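# Reorient a wooden block in the upturned robot hand

## Task

A wooden block rests loosely on the palm of the robot hand, which faces up. Rotate the block using this hand alone until its orientation in the hand matches the two goal pictures. The hand includes the wrist camera, its post and the arm's last link. The task fails if the block touches anything else or leaves the hand. To end the task, keep the block still for a moment on the palm or in the fingers. It must not touch the wrist, the camera or its post. The palm must face straight up. No hand motor may read "moving" or "overload" or be counting toward a shutdown, except a motor that was already off at the start. Then declare the task done.

## Robot and tools

Robot: one UR7e six-joint arm carrying a right hand with sixteen motors: index, middle and ring fingers with four hinges each, and a thumb with four. There is a single arm, so every call uses one 24-number row. A fixed mast sits at the wrist on the palm side, at hand-point x +0.05 to +0.10, z -0.16 to -0.11, reaching out to y = +0.06 m. It can strike the block. The block must also stay clear of the wrist camera and its post at the end.

Frames: scene frame origin is on the table top under the arm base. +z is up, and +y is to the left when looking along +x. The hand point sits in front of the palm, at the spot where a thumb-index-middle pinch would meet. Its own axes: +z runs along the straight fingers toward the tips. +x runs across the palm, away from the thumb. +y points out of the palm face, which lies at y = -0.062. A palm facing straight up means hand +y points along scene +z. Fingertips move toward +y as the fingers bend.

The row has 24 numbers, each in [-1, 1], in this order: dx, dy, dz, rx, ry, rz, then index_mcp, index_abd, index_pip, index_dip, middle_mcp, middle_abd, middle_pip, middle_dip, ring_mcp, ring_abd, ring_pip, ring_dip, thumb_cmc, thumb_axl, thumb_mcp, thumb_ipl, then current_limit and speed.

The first six numbers are an offset, not a pose. They give the hand point's target relative to its pose in the most recent result that reported it, expressed in the hand point's own axes. For a second or later call in the same reply, they count from wherever the robot is when that action starts. A value of 1.0 equals 0.6 m or 180 degrees. rx, ry and rz together form one rotation vector. Every row is counted from that same reference, not from the row before it. All zeros therefore pull the hand back to the reference pose; this is not a pause. Each control step clips the command to within 100 mm and 16 degrees of the measured pose.

The next sixteen numbers are absolute goal angles for the hinges. Each is scaled linearly between the hinge's two stops. The straight value for each hinge is given in brackets below, together with the angles in degrees at -1 and +1.
- Finger _mcp hinges curl the finger toward the palm as the number drops (straight +0.75).
- Finger _abd hinges swing the finger away from the thumb as the number drops (straight 0.00).
- Finger _pip hinges bend the middle joint as the number drops (straight +0.58).
- Finger _dip hinges bend the tip joint as the number drops (straight +0.70).
- thumb_cmc moves the thumb from beside the palm to in front of it as the number drops (+0.71 is flat beside the palm).
- thumb_axl rolls the thumb along its length (straight +0.68).
- thumb_mcp (straight +0.23) and thumb_ipl (straight +0.17) bend the thumb. With thumb_axl straight, lowering them bends the thumb toward +z. With thumb_axl at -0.40, they bend it in the same direction that lowering thumb_cmc swings it.

current_limit sets the current cap for all motors, scaled from 0 mA at -1 to 550 mA at +1, with a floor of 11 mA. A low cap can leave a finger too weak to lift itself, and it also slows the finger. speed sets how fast the set-point travels: (speed+1)/2 of 5.9 rad/s. Both start at +0.4 and -0.6 and keep their last written values. A motor presses only while its goal lies past the surface it touches.

Tools:
- execute_actions: takes actions, a list holding at most one item.
  - An empty list only reports the current state.
  - {"rows": [...], "steps": n} runs 1 to 15 rows, at 1/30 s per step; the last row repeats until n steps are done.
  - {"steps": n} alone is a wait of up to 300 steps, counted from the last result.
  - The optional pictures flag controls whether camera images come back.
- move: target is one 24-number row using the same offset rules. It drives along a straight path lasting 0.5 to 10 s.
  - speed is in m/s, from 0.002 to 0.5 (default 0.25); turning is capped at twice that value in rad/s.
  - stop_force is optional, 9 to 40 N. It halts the path when the push against the motion rises by that much. Do not use it when turning, or when backing away from a contact.
  - The result ends with a move: line. Possible endings are done, contact, off_target, moving, held or fault. limits=paced means the command was clipped; limits=held means some steps were blocked.
- wait: seconds, from 0 to 10.
- zoom_image: camera (cam_high, cam_low or cam_wrist) and region [x0,y0,x1,y1] in pixels, at most 504x504.
- show_instructions: shows the goal reference images.
- read_manual: returns licence texts.
- finished_scene: scene number. Call it only once the block is at rest in the goal orientation and the hand status is clean.

Result lines:
- end_effector_position in metres and end_effector_quat_wxyz, in the scene frame, plus velocities.
- Wrist force and Wrist torque on the hand point axes. These are noisy, offset by up to about 4 N, and saturate near 50 N.
- hand_goal, hand_measured, hand_current_ma and hand_state, each listed in motor order. hand_state is one of moving, goal, blocked or overload.
- hand_current_limit and hand_speed.
- HELD marks steps whose command was not sent. "pose unreachable" means the clearance check altered the command.
- Hand target shows where the controller is currently driving the hand point.
- HAND FAULT, MOTOR HOT and OVER-TEMPERATURE FAULT warn of trouble.

Avoid:
- Letting the block slide off, hit the mast or camera, or touch anything outside the hand. Keep the palm roughly level and make rotations gentle.
- Holding any motor at 495 mA or more. After 5 s in total it shuts down for 10 s; back the goals off instead of squeezing hard.
- Fast arm motions and contacts. A joint torque at its limit (wrist joints 24.9 N m) or an outside force of 150 N stops the arm for 10 s, and hand commands are lost during that stop.
- Knocking anything off the table.

Each tool is called after "Emit:" as name(argument=value, ...) on one line, values as JSON.

Reference images:

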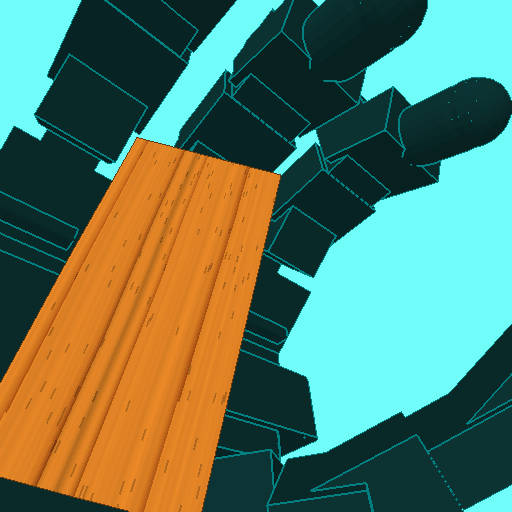

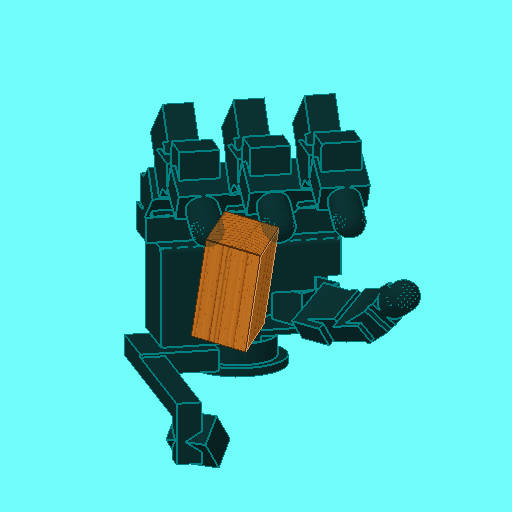

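## Session

Emit:
execute_actions(actions=[])

Scene clock: 0.00 s of 4800.00 s.
end_effector_position=(+0.6050, +0.0579, +0.4979) hand_goal=(+0.046, +0.000, -0.008, +0.280, +0.046, +0.000, -0.008, +0.280, +0.046, +0.000, -0.008, +0.280, -0.104, +0.266, +0.032, -0.018) hand_measured=(+0.062, +0.000, -0.006, +0.282, +0.064, +0.000, -0.006, +0.282, +0.062, +0.000, -0.006, +0.282, -0.092, +0.270, +0.034, -0.016) hand_current_ma=(+83, +0, +14, +13, +95, +0, +15, +12, +87, +0, +14, +12, +65, +25, +11, +11) hand_state=(goal, goal, goal, goal, goal, goal, goal, goal, goal, goal, goal, goal, goal, goal, goal, goal) hand_current_limit=0.40 hand_speed=-0.60 end_effector_quat_wxyz=(+0.497, +0.474, +0.524, +0.504) end_effector_velocity=(-0.000, +0.000, +0.000) end_effector_angular_velocity=(-0.001, -0.001, +0.000)
Joint positions: [-0.141 -1.174  2.234 -4.202 -1.323 -0.043]
Joint velocities: [ 0.    -0.     0.    -0.001 -0.    -0.001]
Motor temperatures (°C, as the motors report them): [29 28 28 36 35 33]
Wrist force (N, on the end effector, along its own x y z axes, offset not removed): no reading
Wrist torque (N m, same axes, about the end effector's origin, offset not removed): no reading
Hand target: +0.605, +0.058, +0.498; +0.497, +0.474, +0.524, +0.504

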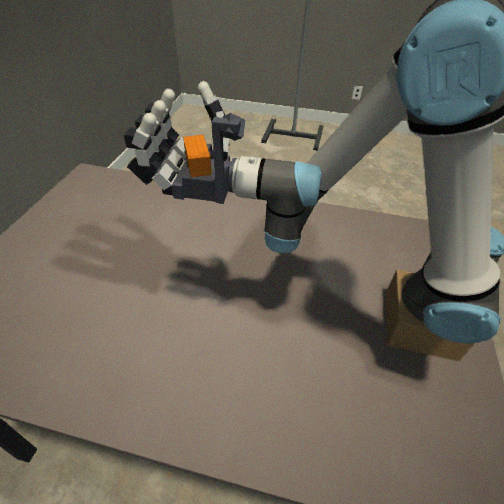

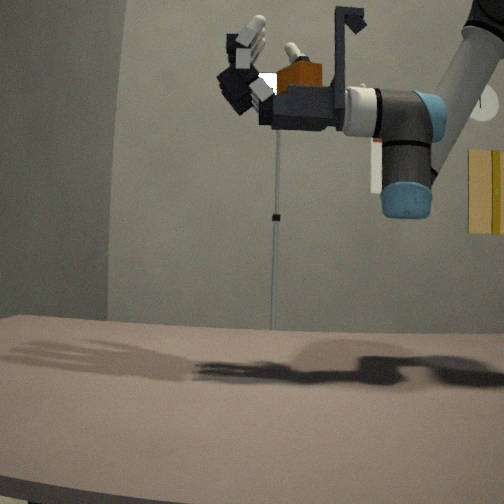

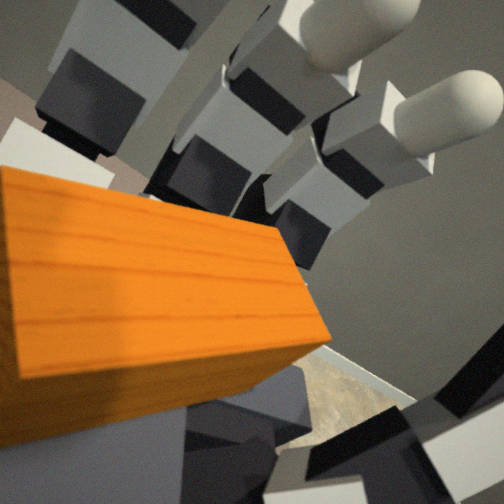

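Emit:
zoom_image(camera="cam_high", region=[110,70,270,230])

Emit:
zoom_image(camera="cam_low", region=[210,0,380,150])

Region (110, 70, 270, 230) of cam_high's 504x504 image, scaled by 3.150, with more detail than that image has.

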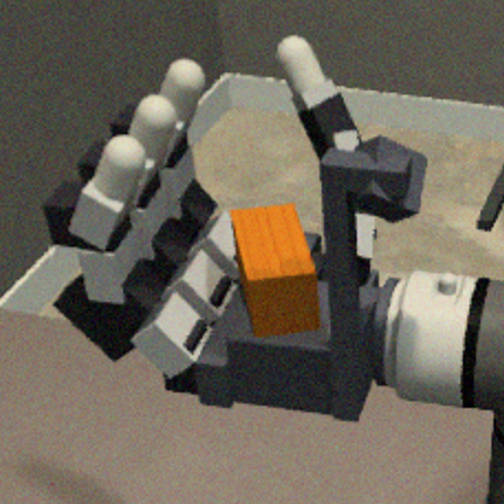

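Region (210, 0, 380, 150) of cam_low's 504x504 image, scaled by 2.965, with more detail than that image has; it fills the top 445 rows of this view, and the rest is white.

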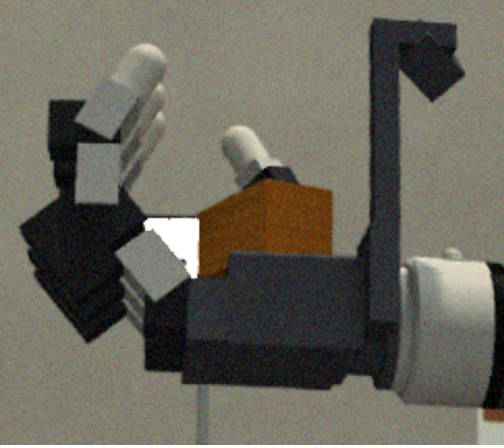

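Emit:
move(target=[0,0,0,0,0,0,0.3,0,0,0.28,0.4,0.4,0,0.28,0.15,0.3,-0.95,-0.6,0.2,0.68,-0.4,0.17,0.4,-0.6])

Emit:
move(target=[0,0,0,0,0,0,0.3,0,0,0.28,0.4,0.4,0,0.28,-0.35,0.3,-0.75,-0.5,0.2,0.68,-0.7,0.17,0.4,-0.8])

Emit:
zoom_image(camera="cam_high", region=[110,70,270,230])

Scene clock: 26.77 s of 4800.00 s.
end_effector_position=(+0.6050, +0.0579, +0.4979) hand_goal=(+0.300, +0.000, +0.000, +0.280, +0.400, +0.400, +0.000, +0.280, +0.150, +0.300, -0.950, -0.600, +0.200, +0.680, -0.400, +0.170) hand_measured=(+0.320, +0.038, +0.004, +0.282, +0.388, +0.290, -0.010, +0.278, +0.154, +0.296, -0.950, -0.598, +0.206, +0.682, -0.400, +0.168) hand_current_ma=(+108, +167, +23, +11, -61, -385, -55, -11, +24, -13, +2, +12, +29, +11, -6, -20) hand_state=(goal, blocked, goal, goal, goal, blocked, goal, goal, goal, goal, goal, goal, goal, goal, goal, goal) hand_current_limit=0.40 hand_speed=-0.60 end_effector_quat_wxyz=(+0.497, +0.474, +0.524, +0.504) end_effector_velocity=(-0.000, +0.000, -0.000) end_effector_angular_velocity=(+0.000, -0.000, +0.000)
Joint positions: [-0.141 -1.174  2.234 -4.202 -1.323 -0.043]
Joint velocities: [ 0.    -0.     0.001 -0.001 -0.     0.001]
Motor temperatures (°C, as the motors report them): [29 28 28 36 35 33]
Wrist force (N, on the end effector, along its own x y z axes, offset not removed): [-2.5 -1.2 -0.4]
Wrist torque (N m, same axes, about the end effector's origin, offset not removed): [-0.16 0.13 -0.20]
Hand target: +0.605, +0.058, +0.498; +0.497, +0.474, +0.524, +0.504
Off the commanded pose: 0.000 m, 0 deg.
After step 90, 22.53 s passed at rest.
move: done

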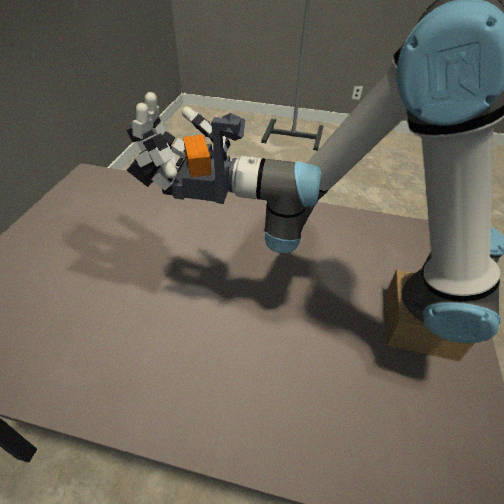

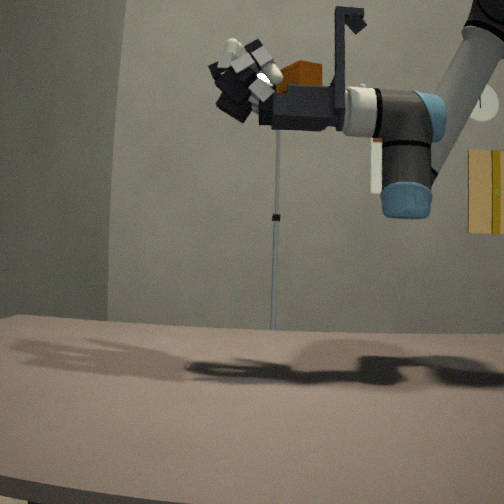

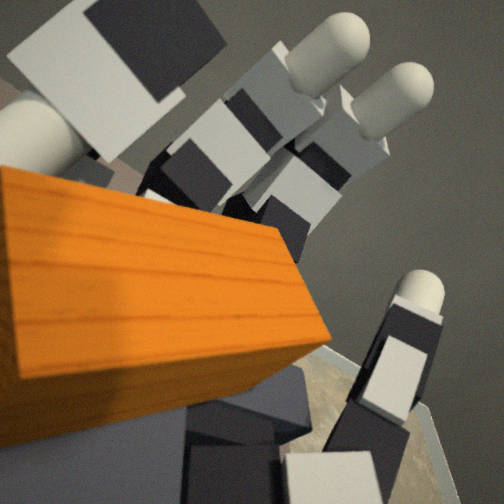

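Scene clock: 28.03 s of 4800.00 s.
end_effector_position=(+0.6050, +0.0579, +0.4979) hand_goal=(+0.300, +0.000, +0.000, +0.280, +0.400, +0.400, +0.000, +0.280, -0.350, +0.300, -0.750, -0.500, +0.200, +0.680, -0.700, +0.170) hand_measured=(+0.320, +0.038, +0.004, +0.282, +0.388, +0.290, -0.010, +0.278, -0.262, +0.306, -0.740, -0.510, +0.202, +0.684, -0.644, +0.168) hand_current_ma=(+108, +167, +23, +11, -61, -385, -55, -11, +385, +23, +50, -48, +12, +28, +373, -20) hand_state=(goal, blocked, goal, goal, goal, blocked, goal, goal, blocked, goal, goal, goal, goal, goal, blocked, goal) hand_current_limit=0.40 hand_speed=-0.80 end_effector_quat_wxyz=(+0.497, +0.474, +0.524, +0.504) end_effector_velocity=(+0.000, +0.000, +0.000) end_effector_angular_velocity=(+0.000, -0.000, +0.001)
Joint positions: [-0.141 -1.174  2.234 -4.202 -1.323 -0.043]
Joint velocities: [ 0.001  0.001 -0.001  0.    -0.     0.   ]
Motor temperatures (°C, as the motors report them): [29 28 28 36 35 33]
Wrist force (N, on the end effector, along its own x y z axes, offset not removed): [-1.5 -2.3 -1.1]
Wrist torque (N m, same axes, about the end effector's origin, offset not removed): [-0.34 0.04 -0.02]
Hand target: +0.605, +0.058, +0.498; +0.497, +0.474, +0.524, +0.504
Off the commanded pose: 0.000 m, 0 deg.
move: done

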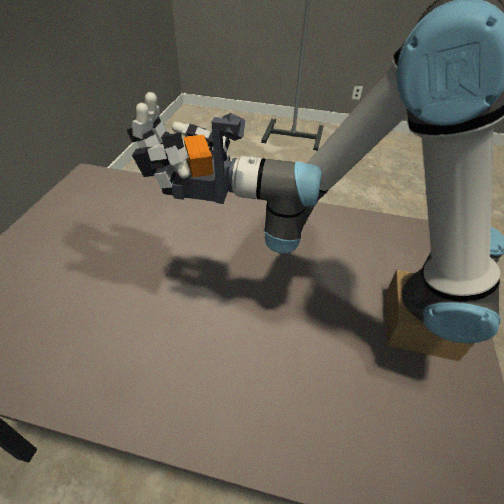

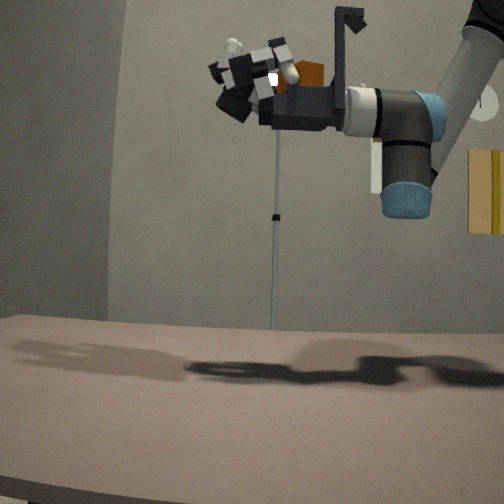

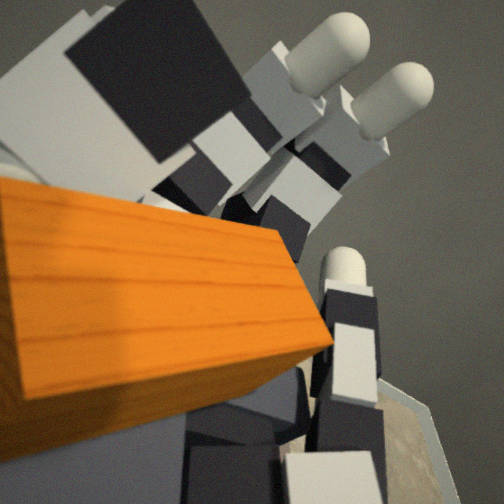

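Region (110, 70, 270, 230) of cam_high's 504x504 image, scaled by 3.150, with more detail than that image has.

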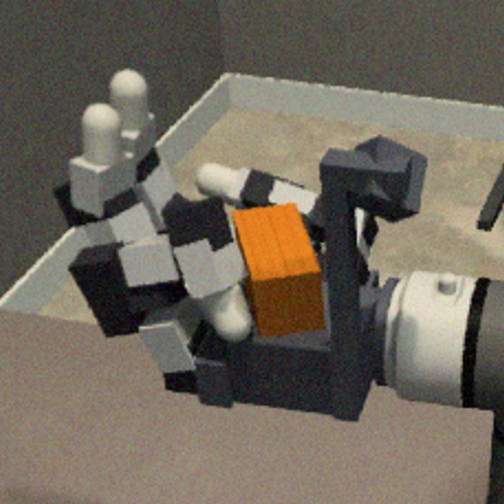

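Emit:
move(target=[0,0,0,0,0,0,0.4,0,0,0.28,0.4,0,0,0.28,-0.3,-0.1,-0.65,-0.3,0.05,0.68,-0.6,0.17,0.4,-0.8])

Emit:
move(target=[0,0,0,0,0,0,0.4,0,0,0.28,0.4,0,0,0.28,-0.55,-0.1,-0.4,-0.15,-0.2,0.68,-0.6,0.17,0.4,-0.8])

Emit:
zoom_image(camera="cam_high", region=[110,70,270,230])

Scene clock: 34.47 s of 4800.00 s.
end_effector_position=(+0.6050, +0.0579, +0.4979) hand_goal=(+0.400, +0.000, +0.000, +0.280, +0.400, +0.000, +0.000, +0.280, -0.300, -0.100, -0.650, -0.300, +0.050, +0.680, -0.600, +0.170) hand_measured=(+0.408, +0.002, +0.002, +0.282, +0.414, +0.002, -0.002, +0.278, -0.296, -0.096, -0.660, -0.304, +0.062, +0.688, -0.610, +0.168) hand_current_ma=(+39, +13, +10, +11, +74, +13, -8, -11, +18, +19, -49, -24, +67, +57, -69, -20) hand_state=(goal, goal, goal, goal, goal, goal, goal, goal, goal, goal, goal, goal, goal, goal, goal, goal) hand_current_limit=0.40 hand_speed=-0.80 end_effector_quat_wxyz=(+0.497, +0.474, +0.524, +0.504) end_effector_velocity=(-0.000, +0.001, +0.000) end_effector_angular_velocity=(+0.000, -0.001, +0.001)
Joint positions: [-0.141 -1.174  2.234 -4.202 -1.323 -0.043]
Joint velocities: [ 0.001 -0.    -0.    -0.     0.     0.   ]
Motor temperatures (°C, as the motors report them): [29 28 28 36 35 33]
Wrist force (N, on the end effector, along its own x y z axes, offset not removed): [-2.3 -0.8 -0.2]
Wrist torque (N m, same axes, about the end effector's origin, offset not removed): [-0.11 0.15 -0.03]
Hand target: +0.605, +0.058, +0.498; +0.497, +0.474, +0.524, +0.504
Off the commanded pose: 0.000 m, 0 deg.
After step 90, 2.43 s passed at rest.
move: done

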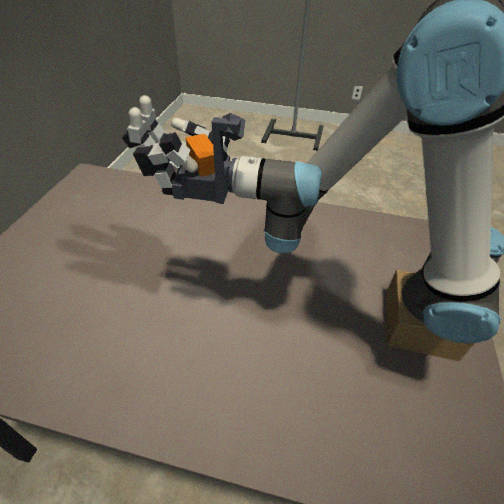

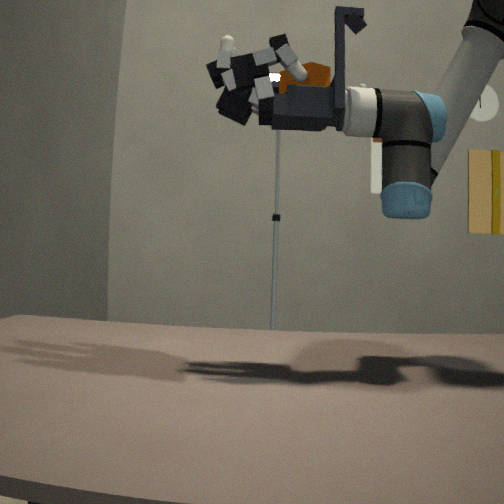

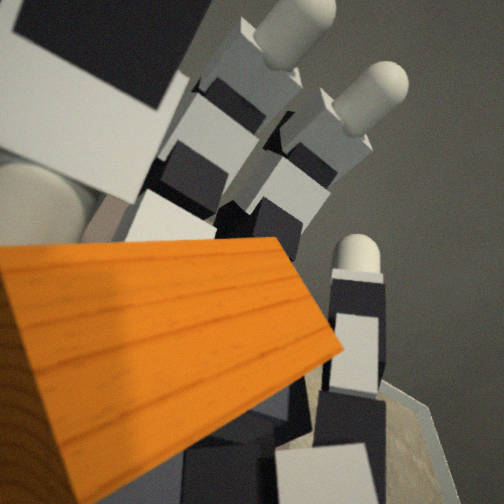

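Scene clock: 35.37 s of 4800.00 s.
end_effector_position=(+0.6050, +0.0579, +0.4979) hand_goal=(+0.400, +0.000, +0.000, +0.280, +0.400, +0.000, +0.000, +0.280, -0.550, -0.100, -0.400, -0.150, -0.200, +0.680, -0.600, +0.170) hand_measured=(+0.408, +0.002, +0.002, +0.282, +0.414, +0.002, -0.002, +0.278, -0.546, -0.098, -0.406, -0.154, -0.190, +0.686, -0.610, +0.168) hand_current_ma=(+40, +13, +10, +11, +74, +13, -8, -11, +18, +11, -29, -17, +49, +44, -69, -20) hand_state=(goal, goal, goal, goal, goal, goal, goal, goal, goal, goal, goal, goal, goal, goal, goal, goal) hand_current_limit=0.40 hand_speed=-0.80 end_effector_quat_wxyz=(+0.497, +0.474, +0.524, +0.504) end_effector_velocity=(+0.000, +0.001, -0.000) end_effector_angular_velocity=(-0.000, +0.000, +0.001)
Joint positions: [-0.141 -1.174  2.234 -4.202 -1.323 -0.043]
Joint velocities: [ 0.001  0.001 -0.001  0.    -0.    -0.   ]
Motor temperatures (°C, as the motors report them): [29 28 28 36 35 33]
Wrist force (N, on the end effector, along its own x y z axes, offset not removed): [-1.6 -0.9 0.2]
Wrist torque (N m, same axes, about the end effector's origin, offset not removed): [-0.19 0.02 -0.11]
Hand target: +0.605, +0.058, +0.498; +0.497, +0.474, +0.524, +0.504
Off the commanded pose: 0.000 m, 0 deg.
move: done

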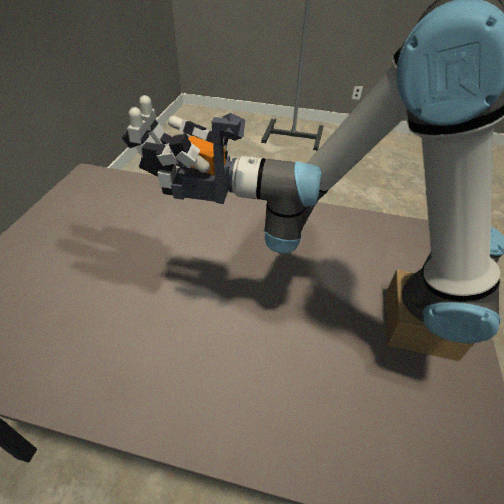

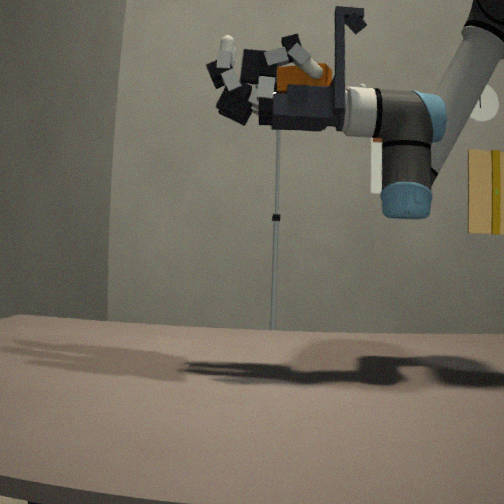

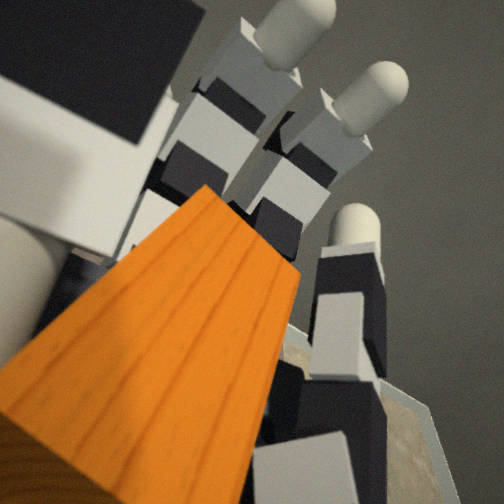

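Region (110, 70, 270, 230) of cam_high's 504x504 image, scaled by 3.150, with more detail than that image has.

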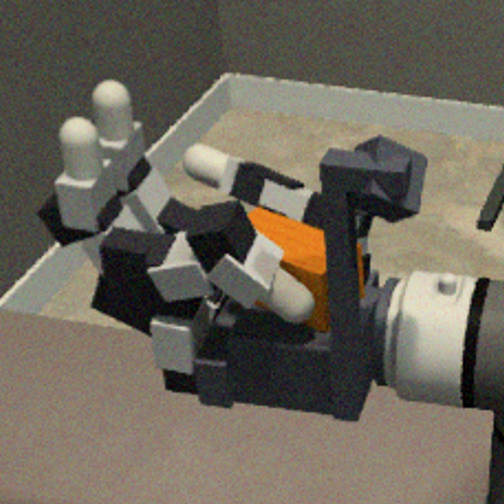

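Emit:
move(target=[0,0,0,0,0,0,0.75,0,0,0.28,0.75,0,-0.5,0.28,-0.7,-0.1,-0.25,-0.05,-0.45,0.68,-0.75,0.17,0.4,-0.8])

Emit:
zoom_image(camera="cam_high", region=[110,70,270,230])

Scene clock: 57.00 s of 4800.00 s.
end_effector_position=(+0.6050, +0.0579, +0.4979) hand_goal=(+0.750, +0.000, +0.000, +0.280, +0.750, +0.000, -0.500, +0.280, -0.700, -0.100, -0.250, -0.050, -0.450, +0.680, -0.750, +0.170) hand_measured=(+0.758, +0.002, +0.002, +0.282, +0.758, +0.002, -0.494, +0.278, -0.700, -0.098, -0.258, -0.054, -0.446, +0.684, -0.754, +0.168) hand_current_ma=(+48, +13, +10, +11, +47, +13, +27, -11, -2, +11, -40, -20, +25, +22, -25, -20) hand_state=(goal, goal, goal, goal, goal, goal, goal, goal, goal, goal, goal, goal, goal, goal, goal, goal) hand_current_limit=0.40 hand_speed=-0.80 end_effector_quat_wxyz=(+0.497, +0.474, +0.524, +0.504) end_effector_velocity=(+0.000, -0.001, -0.000) end_effector_angular_velocity=(-0.000, +0.000, -0.001)
Joint positions: [-0.141 -1.174  2.234 -4.202 -1.323 -0.043]
Joint velocities: [-0.001 -0.    -0.     0.001 -0.    -0.   ]
Motor temperatures (°C, as the motors report them): [29 28 28 36 35 33]
Wrist force (N, on the end effector, along its own x y z axes, offset not removed): [-1.5 -1.3 -0.5]
Wrist torque (N m, same axes, about the end effector's origin, offset not removed): [-0.30 0.09 -0.08]
Hand target: +0.605, +0.058, +0.498; +0.497, +0.474, +0.524, +0.504
Off the commanded pose: 0.000 m, 0 deg.
After step 90, 17.33 s passed at rest.
move: done

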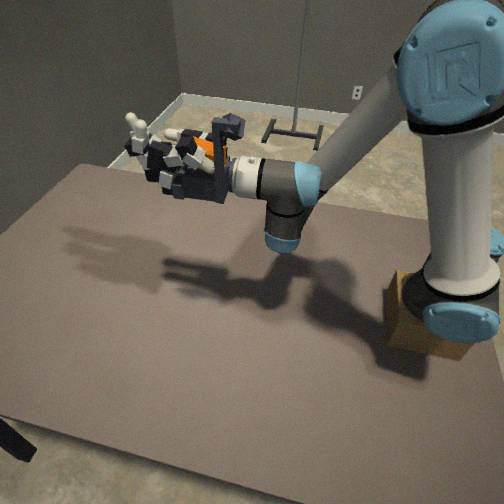

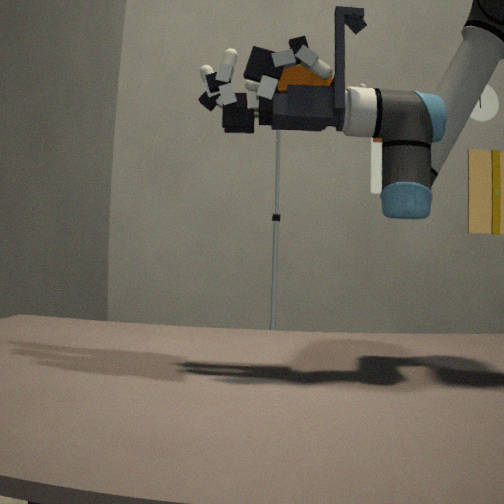

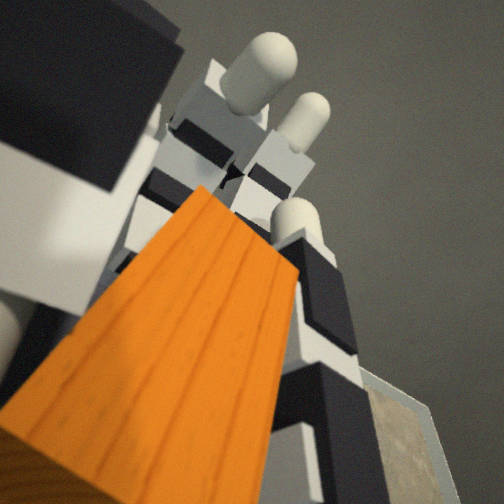

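Region (110, 70, 270, 230) of cam_high's 504x504 image, scaled by 3.150, with more detail than that image has.

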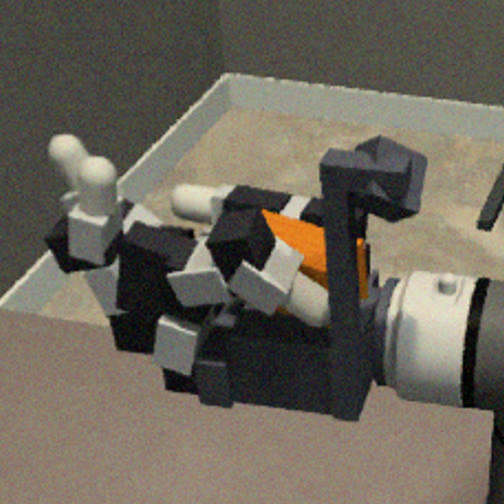

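Emit:
move(target=[0,0,0,0,0,0,0.75,0,0,0.28,0.75,0,-0.5,0.28,-0.7,-0.1,-0.25,-0.05,-0.57,0.42,-0.75,0.17,0.4,-0.8])

Scene clock: 61.10 s of 4800.00 s.
end_effector_position=(+0.6050, +0.0579, +0.4979) hand_goal=(+0.750, +0.000, +0.000, +0.280, +0.750, +0.000, -0.500, +0.280, -0.700, -0.100, -0.250, -0.050, -0.570, +0.420, -0.750, +0.170) hand_measured=(+0.758, +0.002, +0.002, +0.282, +0.758, +0.002, -0.494, +0.278, -0.704, -0.104, -0.256, -0.052, -0.562, +0.474, -0.756, +0.168) hand_current_ma=(+48, +13, +10, +11, +47, +13, +27, -11, -21, -16, -33, -15, +46, +362, -35, -20) hand_state=(goal, goal, goal, goal, goal, goal, goal, goal, goal, goal, goal, goal, goal, blocked, goal, goal) hand_current_limit=0.40 hand_speed=-0.80 end_effector_quat_wxyz=(+0.497, +0.474, +0.524, +0.504) end_effector_velocity=(-0.000, -0.000, -0.001) end_effector_angular_velocity=(+0.000, +0.003, -0.000)
Joint positions: [-0.141 -1.174  2.234 -4.202 -1.323 -0.043]
Joint velocities: [-0.001  0.     0.002  0.     0.    -0.   ]
Motor temperatures (°C, as the motors report them): [29 28 28 36 35 33]
Wrist force (N, on the end effector, along its own x y z axes, offset not removed): [-2.2 -0.1 1.0]
Wrist torque (N m, same axes, about the end effector's origin, offset not removed): [-0.17 0.10 -0.07]
Hand target: +0.605, +0.058, +0.498; +0.497, +0.474, +0.524, +0.504
Off the commanded pose: 0.000 m, 0 deg.
After step 90, 0.30 s passed at rest.
move: done

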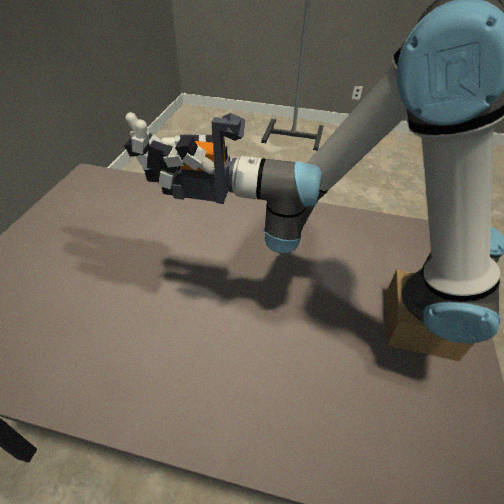

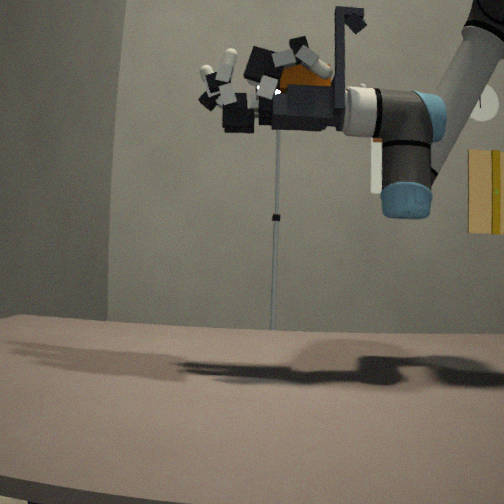

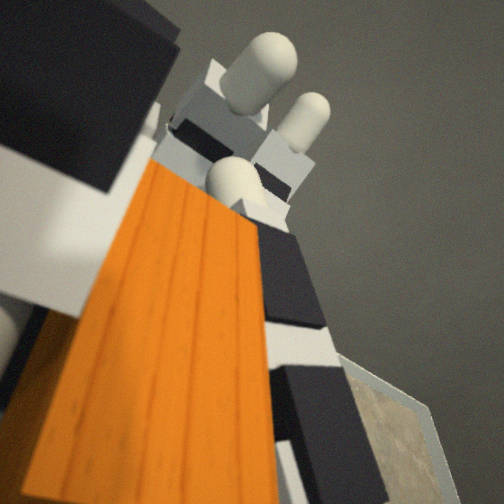

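Emit:
move(target=[0,0,0,0,0,0,0.75,0,0,0.28,0.75,0,-0.5,0.28,-0.3,-0.3,-0.25,-0.05,-0.57,0.6,-0.75,0.17,0.4,-0.7])

Emit:
move(target=[0,0,0,0,0,0,0.75,0,-0.5,0.28,0.75,0,-1,0,0.75,0,-1,0,-0.95,0.65,-0.72,0.17,0.4,-0.7])

Emit:
move(target=[0,0,0,0.11,0,0,0.75,0,-0.5,0.28,0.75,0,-1,0,0.75,0,-1,0,-0.85,0.68,-0.72,0.17,0.4,-0.7], speed=0.1)

Emit:
zoom_image(camera="cam_high", region=[110,70,270,230])

Scene clock: 69.67 s of 4800.00 s.
end_effector_position=(+0.6050, +0.0579, +0.4979) hand_goal=(+0.750, +0.000, +0.000, +0.280, +0.750, +0.000, -0.500, +0.280, -0.300, -0.300, -0.250, -0.050, -0.570, +0.600, -0.750, +0.170) hand_measured=(+0.758, +0.002, +0.002, +0.282, +0.758, +0.002, -0.494, +0.278, -0.302, -0.298, -0.256, -0.052, -0.568, +0.598, -0.756, +0.168) hand_current_ma=(+48, +13, +10, +11, +47, +13, +26, -11, -10, +9, -33, -15, +7, -17, -35, -20) hand_state=(goal, goal, goal, goal, goal, goal, goal, goal, goal, goal, goal, goal, goal, goal, goal, goal) hand_current_limit=0.40 hand_speed=-0.70 end_effector_quat_wxyz=(+0.497, +0.474, +0.524, +0.504) end_effector_velocity=(+0.000, -0.001, -0.000) end_effector_angular_velocity=(+0.001, +0.001, -0.001)
Joint positions: [-0.141 -1.174  2.234 -4.202 -1.323 -0.043]
Joint velocities: [-0.001  0.    -0.     0.001  0.     0.   ]
Motor temperatures (°C, as the motors report them): [29 28 28 36 35 33]
Wrist force (N, on the end effector, along its own x y z axes, offset not removed): [-1.7 -1.4 -2.1]
Wrist torque (N m, same axes, about the end effector's origin, offset not removed): [0.01 0.16 -0.05]
Hand target: +0.605, +0.058, +0.498; +0.497, +0.474, +0.524, +0.504
Off the commanded pose: 0.000 m, 0 deg.
After step 90, 4.70 s passed at rest.
move: done

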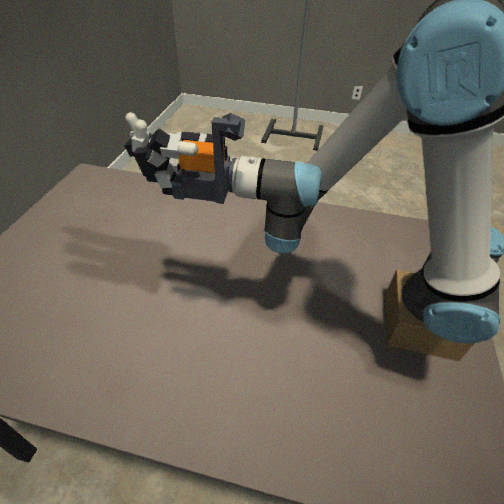

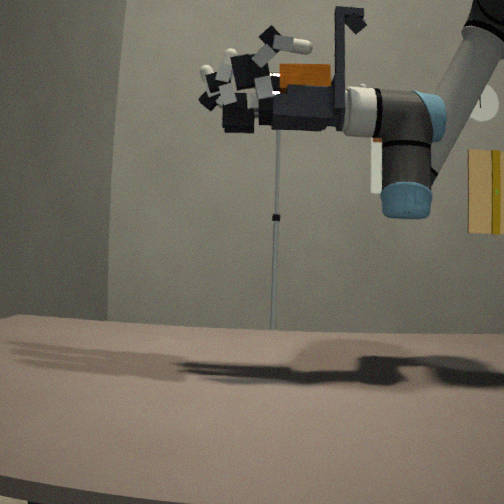

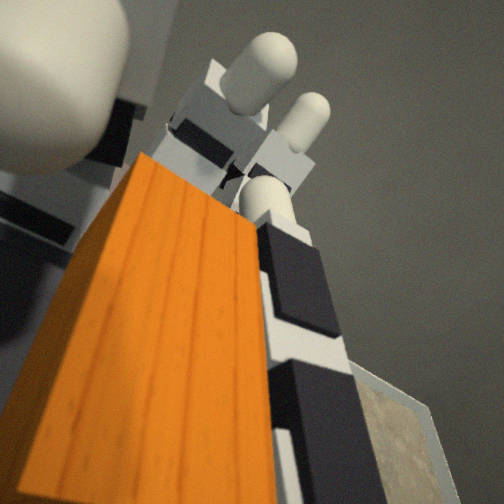

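Scene clock: 71.47 s of 4800.00 s.
end_effector_position=(+0.6050, +0.0579, +0.4979) hand_goal=(+0.750, +0.000, -0.500, +0.280, +0.750, +0.000, -1.000, +0.000, +0.750, +0.000, -1.000, +0.000, -0.950, +0.650, -0.720, +0.170) hand_measured=(+0.758, +0.002, -0.496, +0.282, +0.784, -0.006, -0.816, +0.008, +0.756, -0.004, -1.000, -0.004, -0.926, +0.668, -0.738, +0.164) hand_current_ma=(+49, +13, +24, +11, +186, -24, +385, +42, +31, -16, +4, -20, +123, +125, -117, -45) hand_state=(goal, goal, goal, goal, blocked, goal, blocked, goal, goal, goal, goal, goal, blocked, goal, goal, goal) hand_current_limit=0.40 hand_speed=-0.70 end_effector_quat_wxyz=(+0.497, +0.474, +0.524, +0.504) end_effector_velocity=(-0.000, +0.000, -0.000) end_effector_angular_velocity=(+0.001, +0.000, +0.000)
Joint positions: [-0.141 -1.174  2.234 -4.202 -1.323 -0.043]
Joint velocities: [ 0.    -0.     0.001 -0.    -0.     0.001]
Motor temperatures (°C, as the motors report them): [29 28 28 36 35 33]
Wrist force (N, on the end effector, along its own x y z axes, offset not removed): [-1.3 -0.6 -1.0]
Wrist torque (N m, same axes, about the end effector's origin, offset not removed): [-0.10 0.03 -0.08]
Hand target: +0.605, +0.058, +0.498; +0.497, +0.474, +0.524, +0.504
Off the commanded pose: 0.000 m, 0 deg.
move: done

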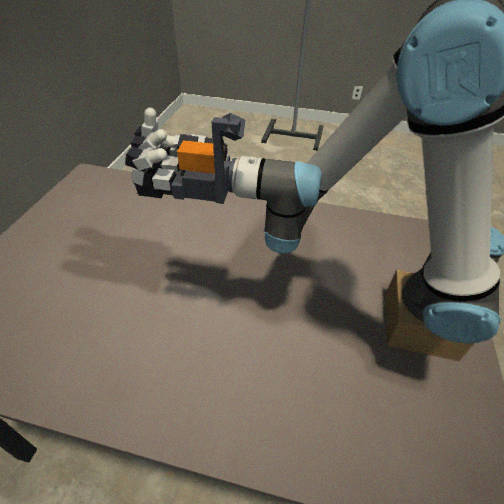

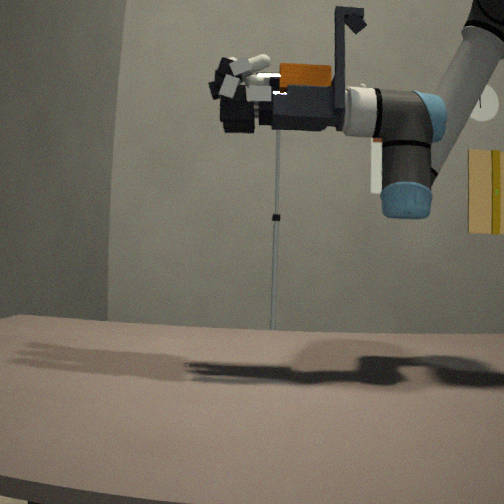

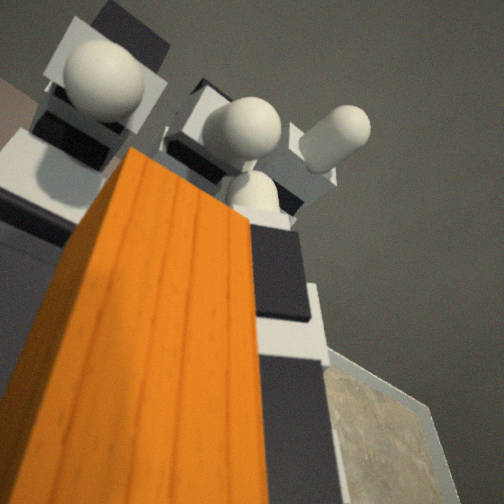

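Scene clock: 73.63 s of 4800.00 s.
end_effector_position=(+0.6047, +0.0580, +0.4976) hand_goal=(+0.750, +0.000, -0.500, +0.280, +0.750, +0.000, -1.000, +0.000, +0.750, +0.000, -1.000, +0.000, -0.850, +0.680, -0.720, +0.170) hand_measured=(+0.758, +0.002, -0.496, +0.282, +0.784, -0.002, -0.976, +0.006, +0.756, -0.004, -1.000, -0.004, -0.848, +0.690, -0.738, +0.162) hand_current_ma=(+49, +13, +24, +11, +183, -11, +118, +28, +32, -16, +4, -19, +14, +67, -124, -50) hand_state=(goal, goal, goal, goal, blocked, goal, blocked, goal, goal, goal, goal, goal, goal, goal, goal, goal) hand_current_limit=0.40 hand_speed=-0.70 end_effector_quat_wxyz=(+0.408, +0.552, +0.603, +0.407) end_effector_velocity=(+0.000, +0.001, +0.001) end_effector_angular_velocity=(-0.001, +0.016, +0.001)
Joint positions: [-0.141 -1.484  2.3   -3.606 -1.352 -0.125]
Joint velocities: [ 0.001 -0.015 -0.003  0.035 -0.002 -0.004]
Motor temperatures (°C, as the motors report them): [29 28 28 36 35 33]
Wrist force (N, on the end effector, along its own x y z axes, offset not removed): [-0.4 0.0 -1.0]
Wrist torque (N m, same axes, about the end effector's origin, offset not removed): [0.07 -0.12 0.02]
Hand target: +0.605, +0.058, +0.498; +0.408, +0.552, +0.603, +0.406
Off the commanded pose: 0.000 m, 0 deg.
move: done

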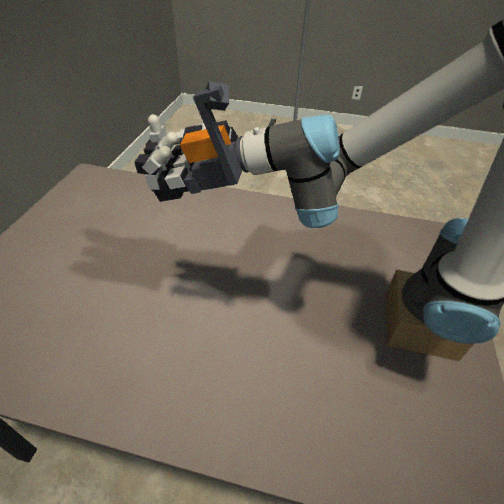

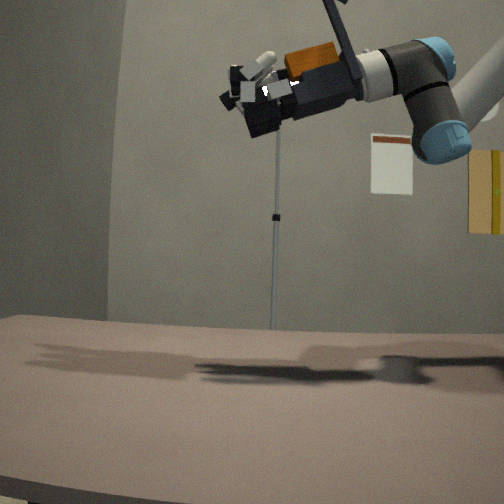

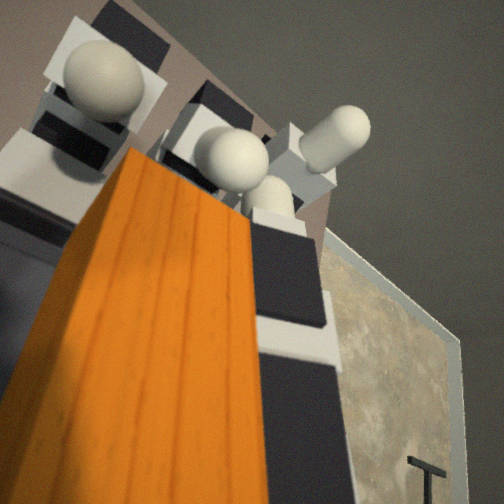

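Region (110, 70, 270, 230) of cam_high's 504x504 image, scaled by 3.150, with more detail than that image has.

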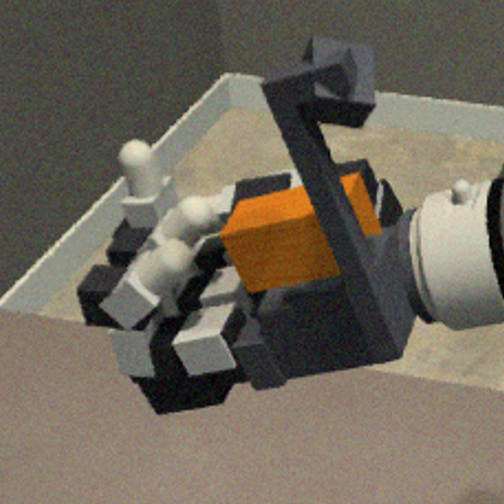

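Emit:
move(target=[0,0,0,0.06,0,0,0.7,0,-0.5,0.28,0.7,0,-0.8,0.5,0.7,0,-0.8,0.5,-0.75,0.68,-0.72,0.17,0.4,-0.7], speed=0.06)

Emit:
zoom_image(camera="cam_high", region=[110,70,270,230])

Scene clock: 81.97 s of 4800.00 s.
end_effector_position=(+0.6046, +0.0580, +0.4975) hand_goal=(+0.700, +0.000, -0.500, +0.280, +0.700, +0.000, -0.800, +0.500, +0.700, +0.000, -0.800, +0.500, -0.750, +0.680, -0.720, +0.170) hand_measured=(+0.722, +0.002, -0.496, +0.282, +0.722, -0.002, -0.802, +0.498, +0.720, -0.004, -0.802, +0.498, -0.754, +0.680, -0.732, +0.166) hand_current_ma=(+117, +13, +24, +11, +122, -10, -8, -14, +109, -16, -7, -14, -23, +4, -83, -33) hand_state=(blocked, goal, goal, goal, blocked, goal, goal, goal, blocked, goal, goal, goal, goal, goal, goal, goal) hand_current_limit=0.40 hand_speed=-0.70 end_effector_quat_wxyz=(+0.355, +0.588, +0.638, +0.349) end_effector_velocity=(+0.000, +0.000, +0.001) end_effector_angular_velocity=(-0.002, +0.016, +0.000)
Joint positions: [-0.133 -1.623  2.261 -3.24  -1.386 -0.159]
Joint velocities: [ 0.001 -0.011 -0.007  0.033 -0.003 -0.003]
Motor temperatures (°C, as the motors report them): [29 28 28 36 35 33]
Wrist force (N, on the end effector, along its own x y z axes, offset not removed): [-1.7 -1.3 -1.6]
Wrist torque (N m, same axes, about the end effector's origin, offset not removed): [0.03 0.05 -0.08]
Hand target: +0.605, +0.058, +0.498; +0.355, +0.588, +0.638, +0.348
Off the commanded pose: 0.000 m, 0 deg.
After step 90, 3.43 s passed at rest.
move: done

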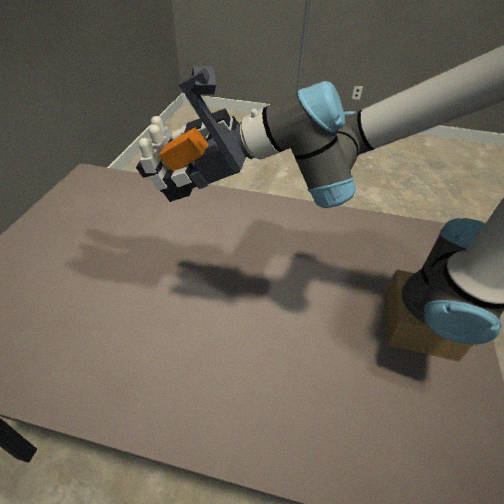

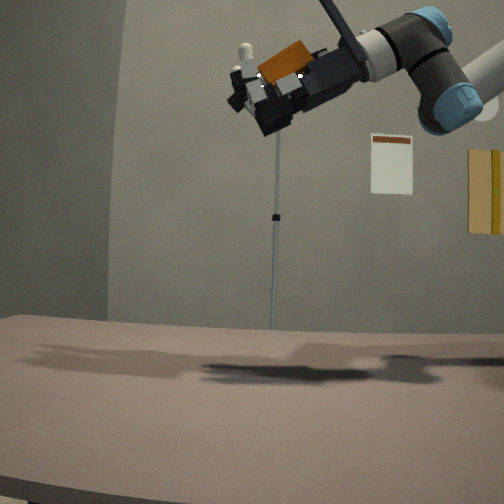

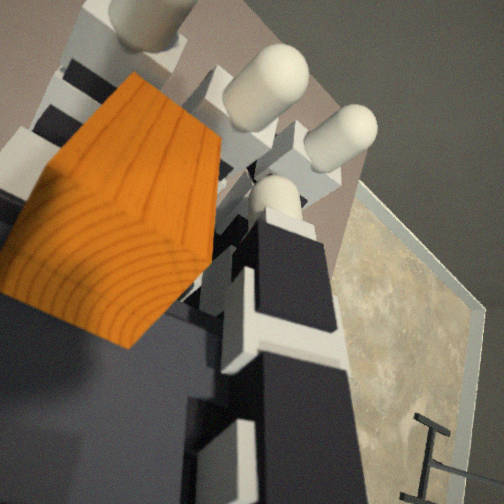

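Region (110, 70, 270, 230) of cam_high's 504x504 image, scaled by 3.150, with more detail than that image has.

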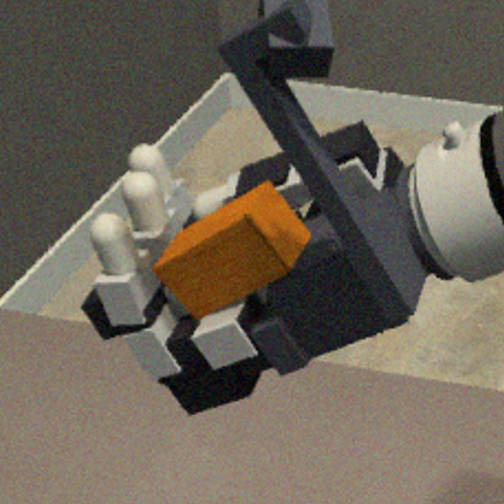

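Emit:
move(target=[0,0,0,-0.07,0,0,0.7,0,-0.5,0.28,0.25,0,0,0.5,0.45,0,-0.4,0.5,-0.5,0.72,-0.72,0.17,0.4,-0.85], speed=0.08)

Emit:
zoom_image(camera="cam_high", region=[110,70,270,230])

Scene clock: 87.73 s of 4800.00 s.
end_effector_position=(+0.6047, +0.0580, +0.4976) hand_goal=(+0.700, +0.000, -0.500, +0.280, +0.250, +0.000, +0.000, +0.500, +0.450, +0.000, -0.400, +0.500, -0.500, +0.720, -0.720, +0.170) hand_measured=(+0.722, +0.002, -0.496, +0.282, +0.280, -0.002, +0.000, +0.498, +0.474, -0.004, -0.402, +0.498, -0.502, +0.718, -0.732, +0.166) hand_current_ma=(+117, +13, +24, +11, +157, -10, -5, -13, +132, -16, -7, -13, -9, -13, -82, -33) hand_state=(blocked, goal, goal, goal, blocked, goal, goal, goal, blocked, goal, goal, goal, goal, goal, goal, goal) hand_current_limit=0.40 hand_speed=-0.85 end_effector_quat_wxyz=(+0.418, +0.545, +0.596, +0.417) end_effector_velocity=(-0.000, -0.001, -0.001) end_effector_angular_velocity=(+0.000, +0.001, -0.001)
Joint positions: [-0.142 -1.455  2.301 -3.671 -1.347 -0.118]
Joint velocities: [-0.001  0.     0.001 -0.     0.     0.   ]
Motor temperatures (°C, as the motors report them): [29 28 28 36 35 33]
Wrist force (N, on the end effector, along its own x y z axes, offset not removed): [-1.0 -1.7 -0.4]
Wrist torque (N m, same axes, about the end effector's origin, offset not removed): [-0.15 -0.07 -0.05]
Hand target: +0.605, +0.058, +0.498; +0.418, +0.545, +0.596, +0.417
Off the commanded pose: 0.000 m, 0 deg.
After step 90, 0.33 s passed at rest.
move: done

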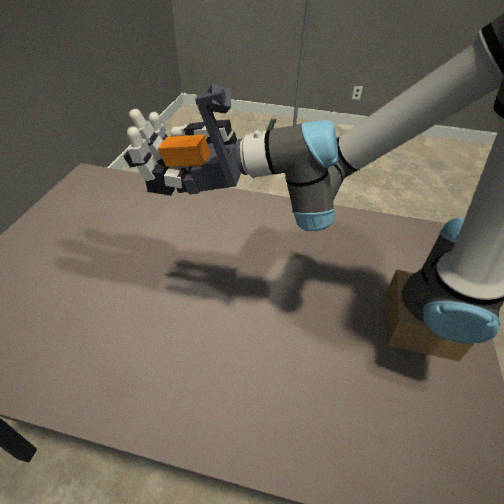

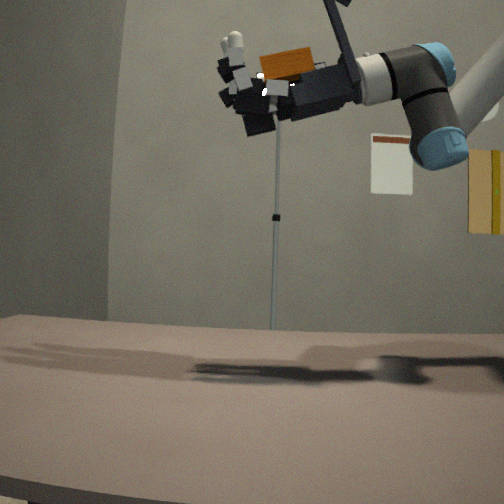

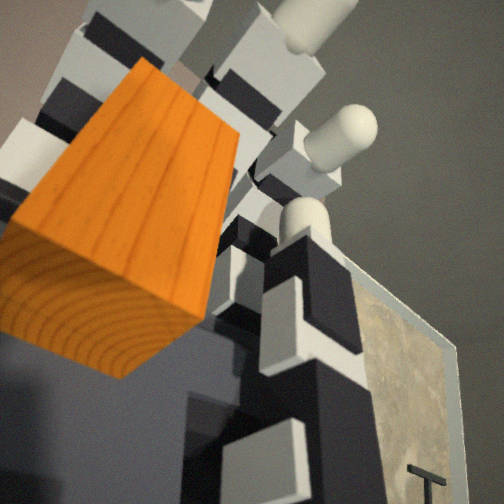

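Region (110, 70, 270, 230) of cam_high's 504x504 image, scaled by 3.150, with more detail than that image has.

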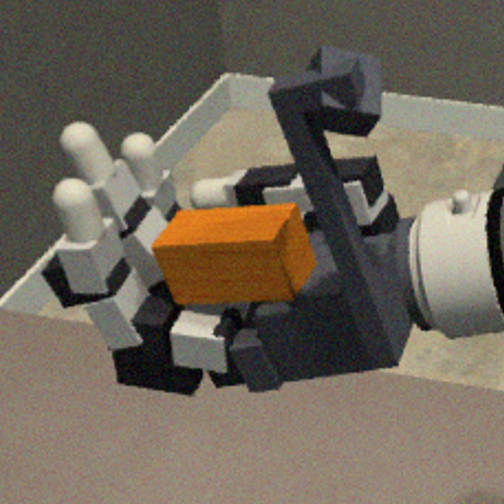

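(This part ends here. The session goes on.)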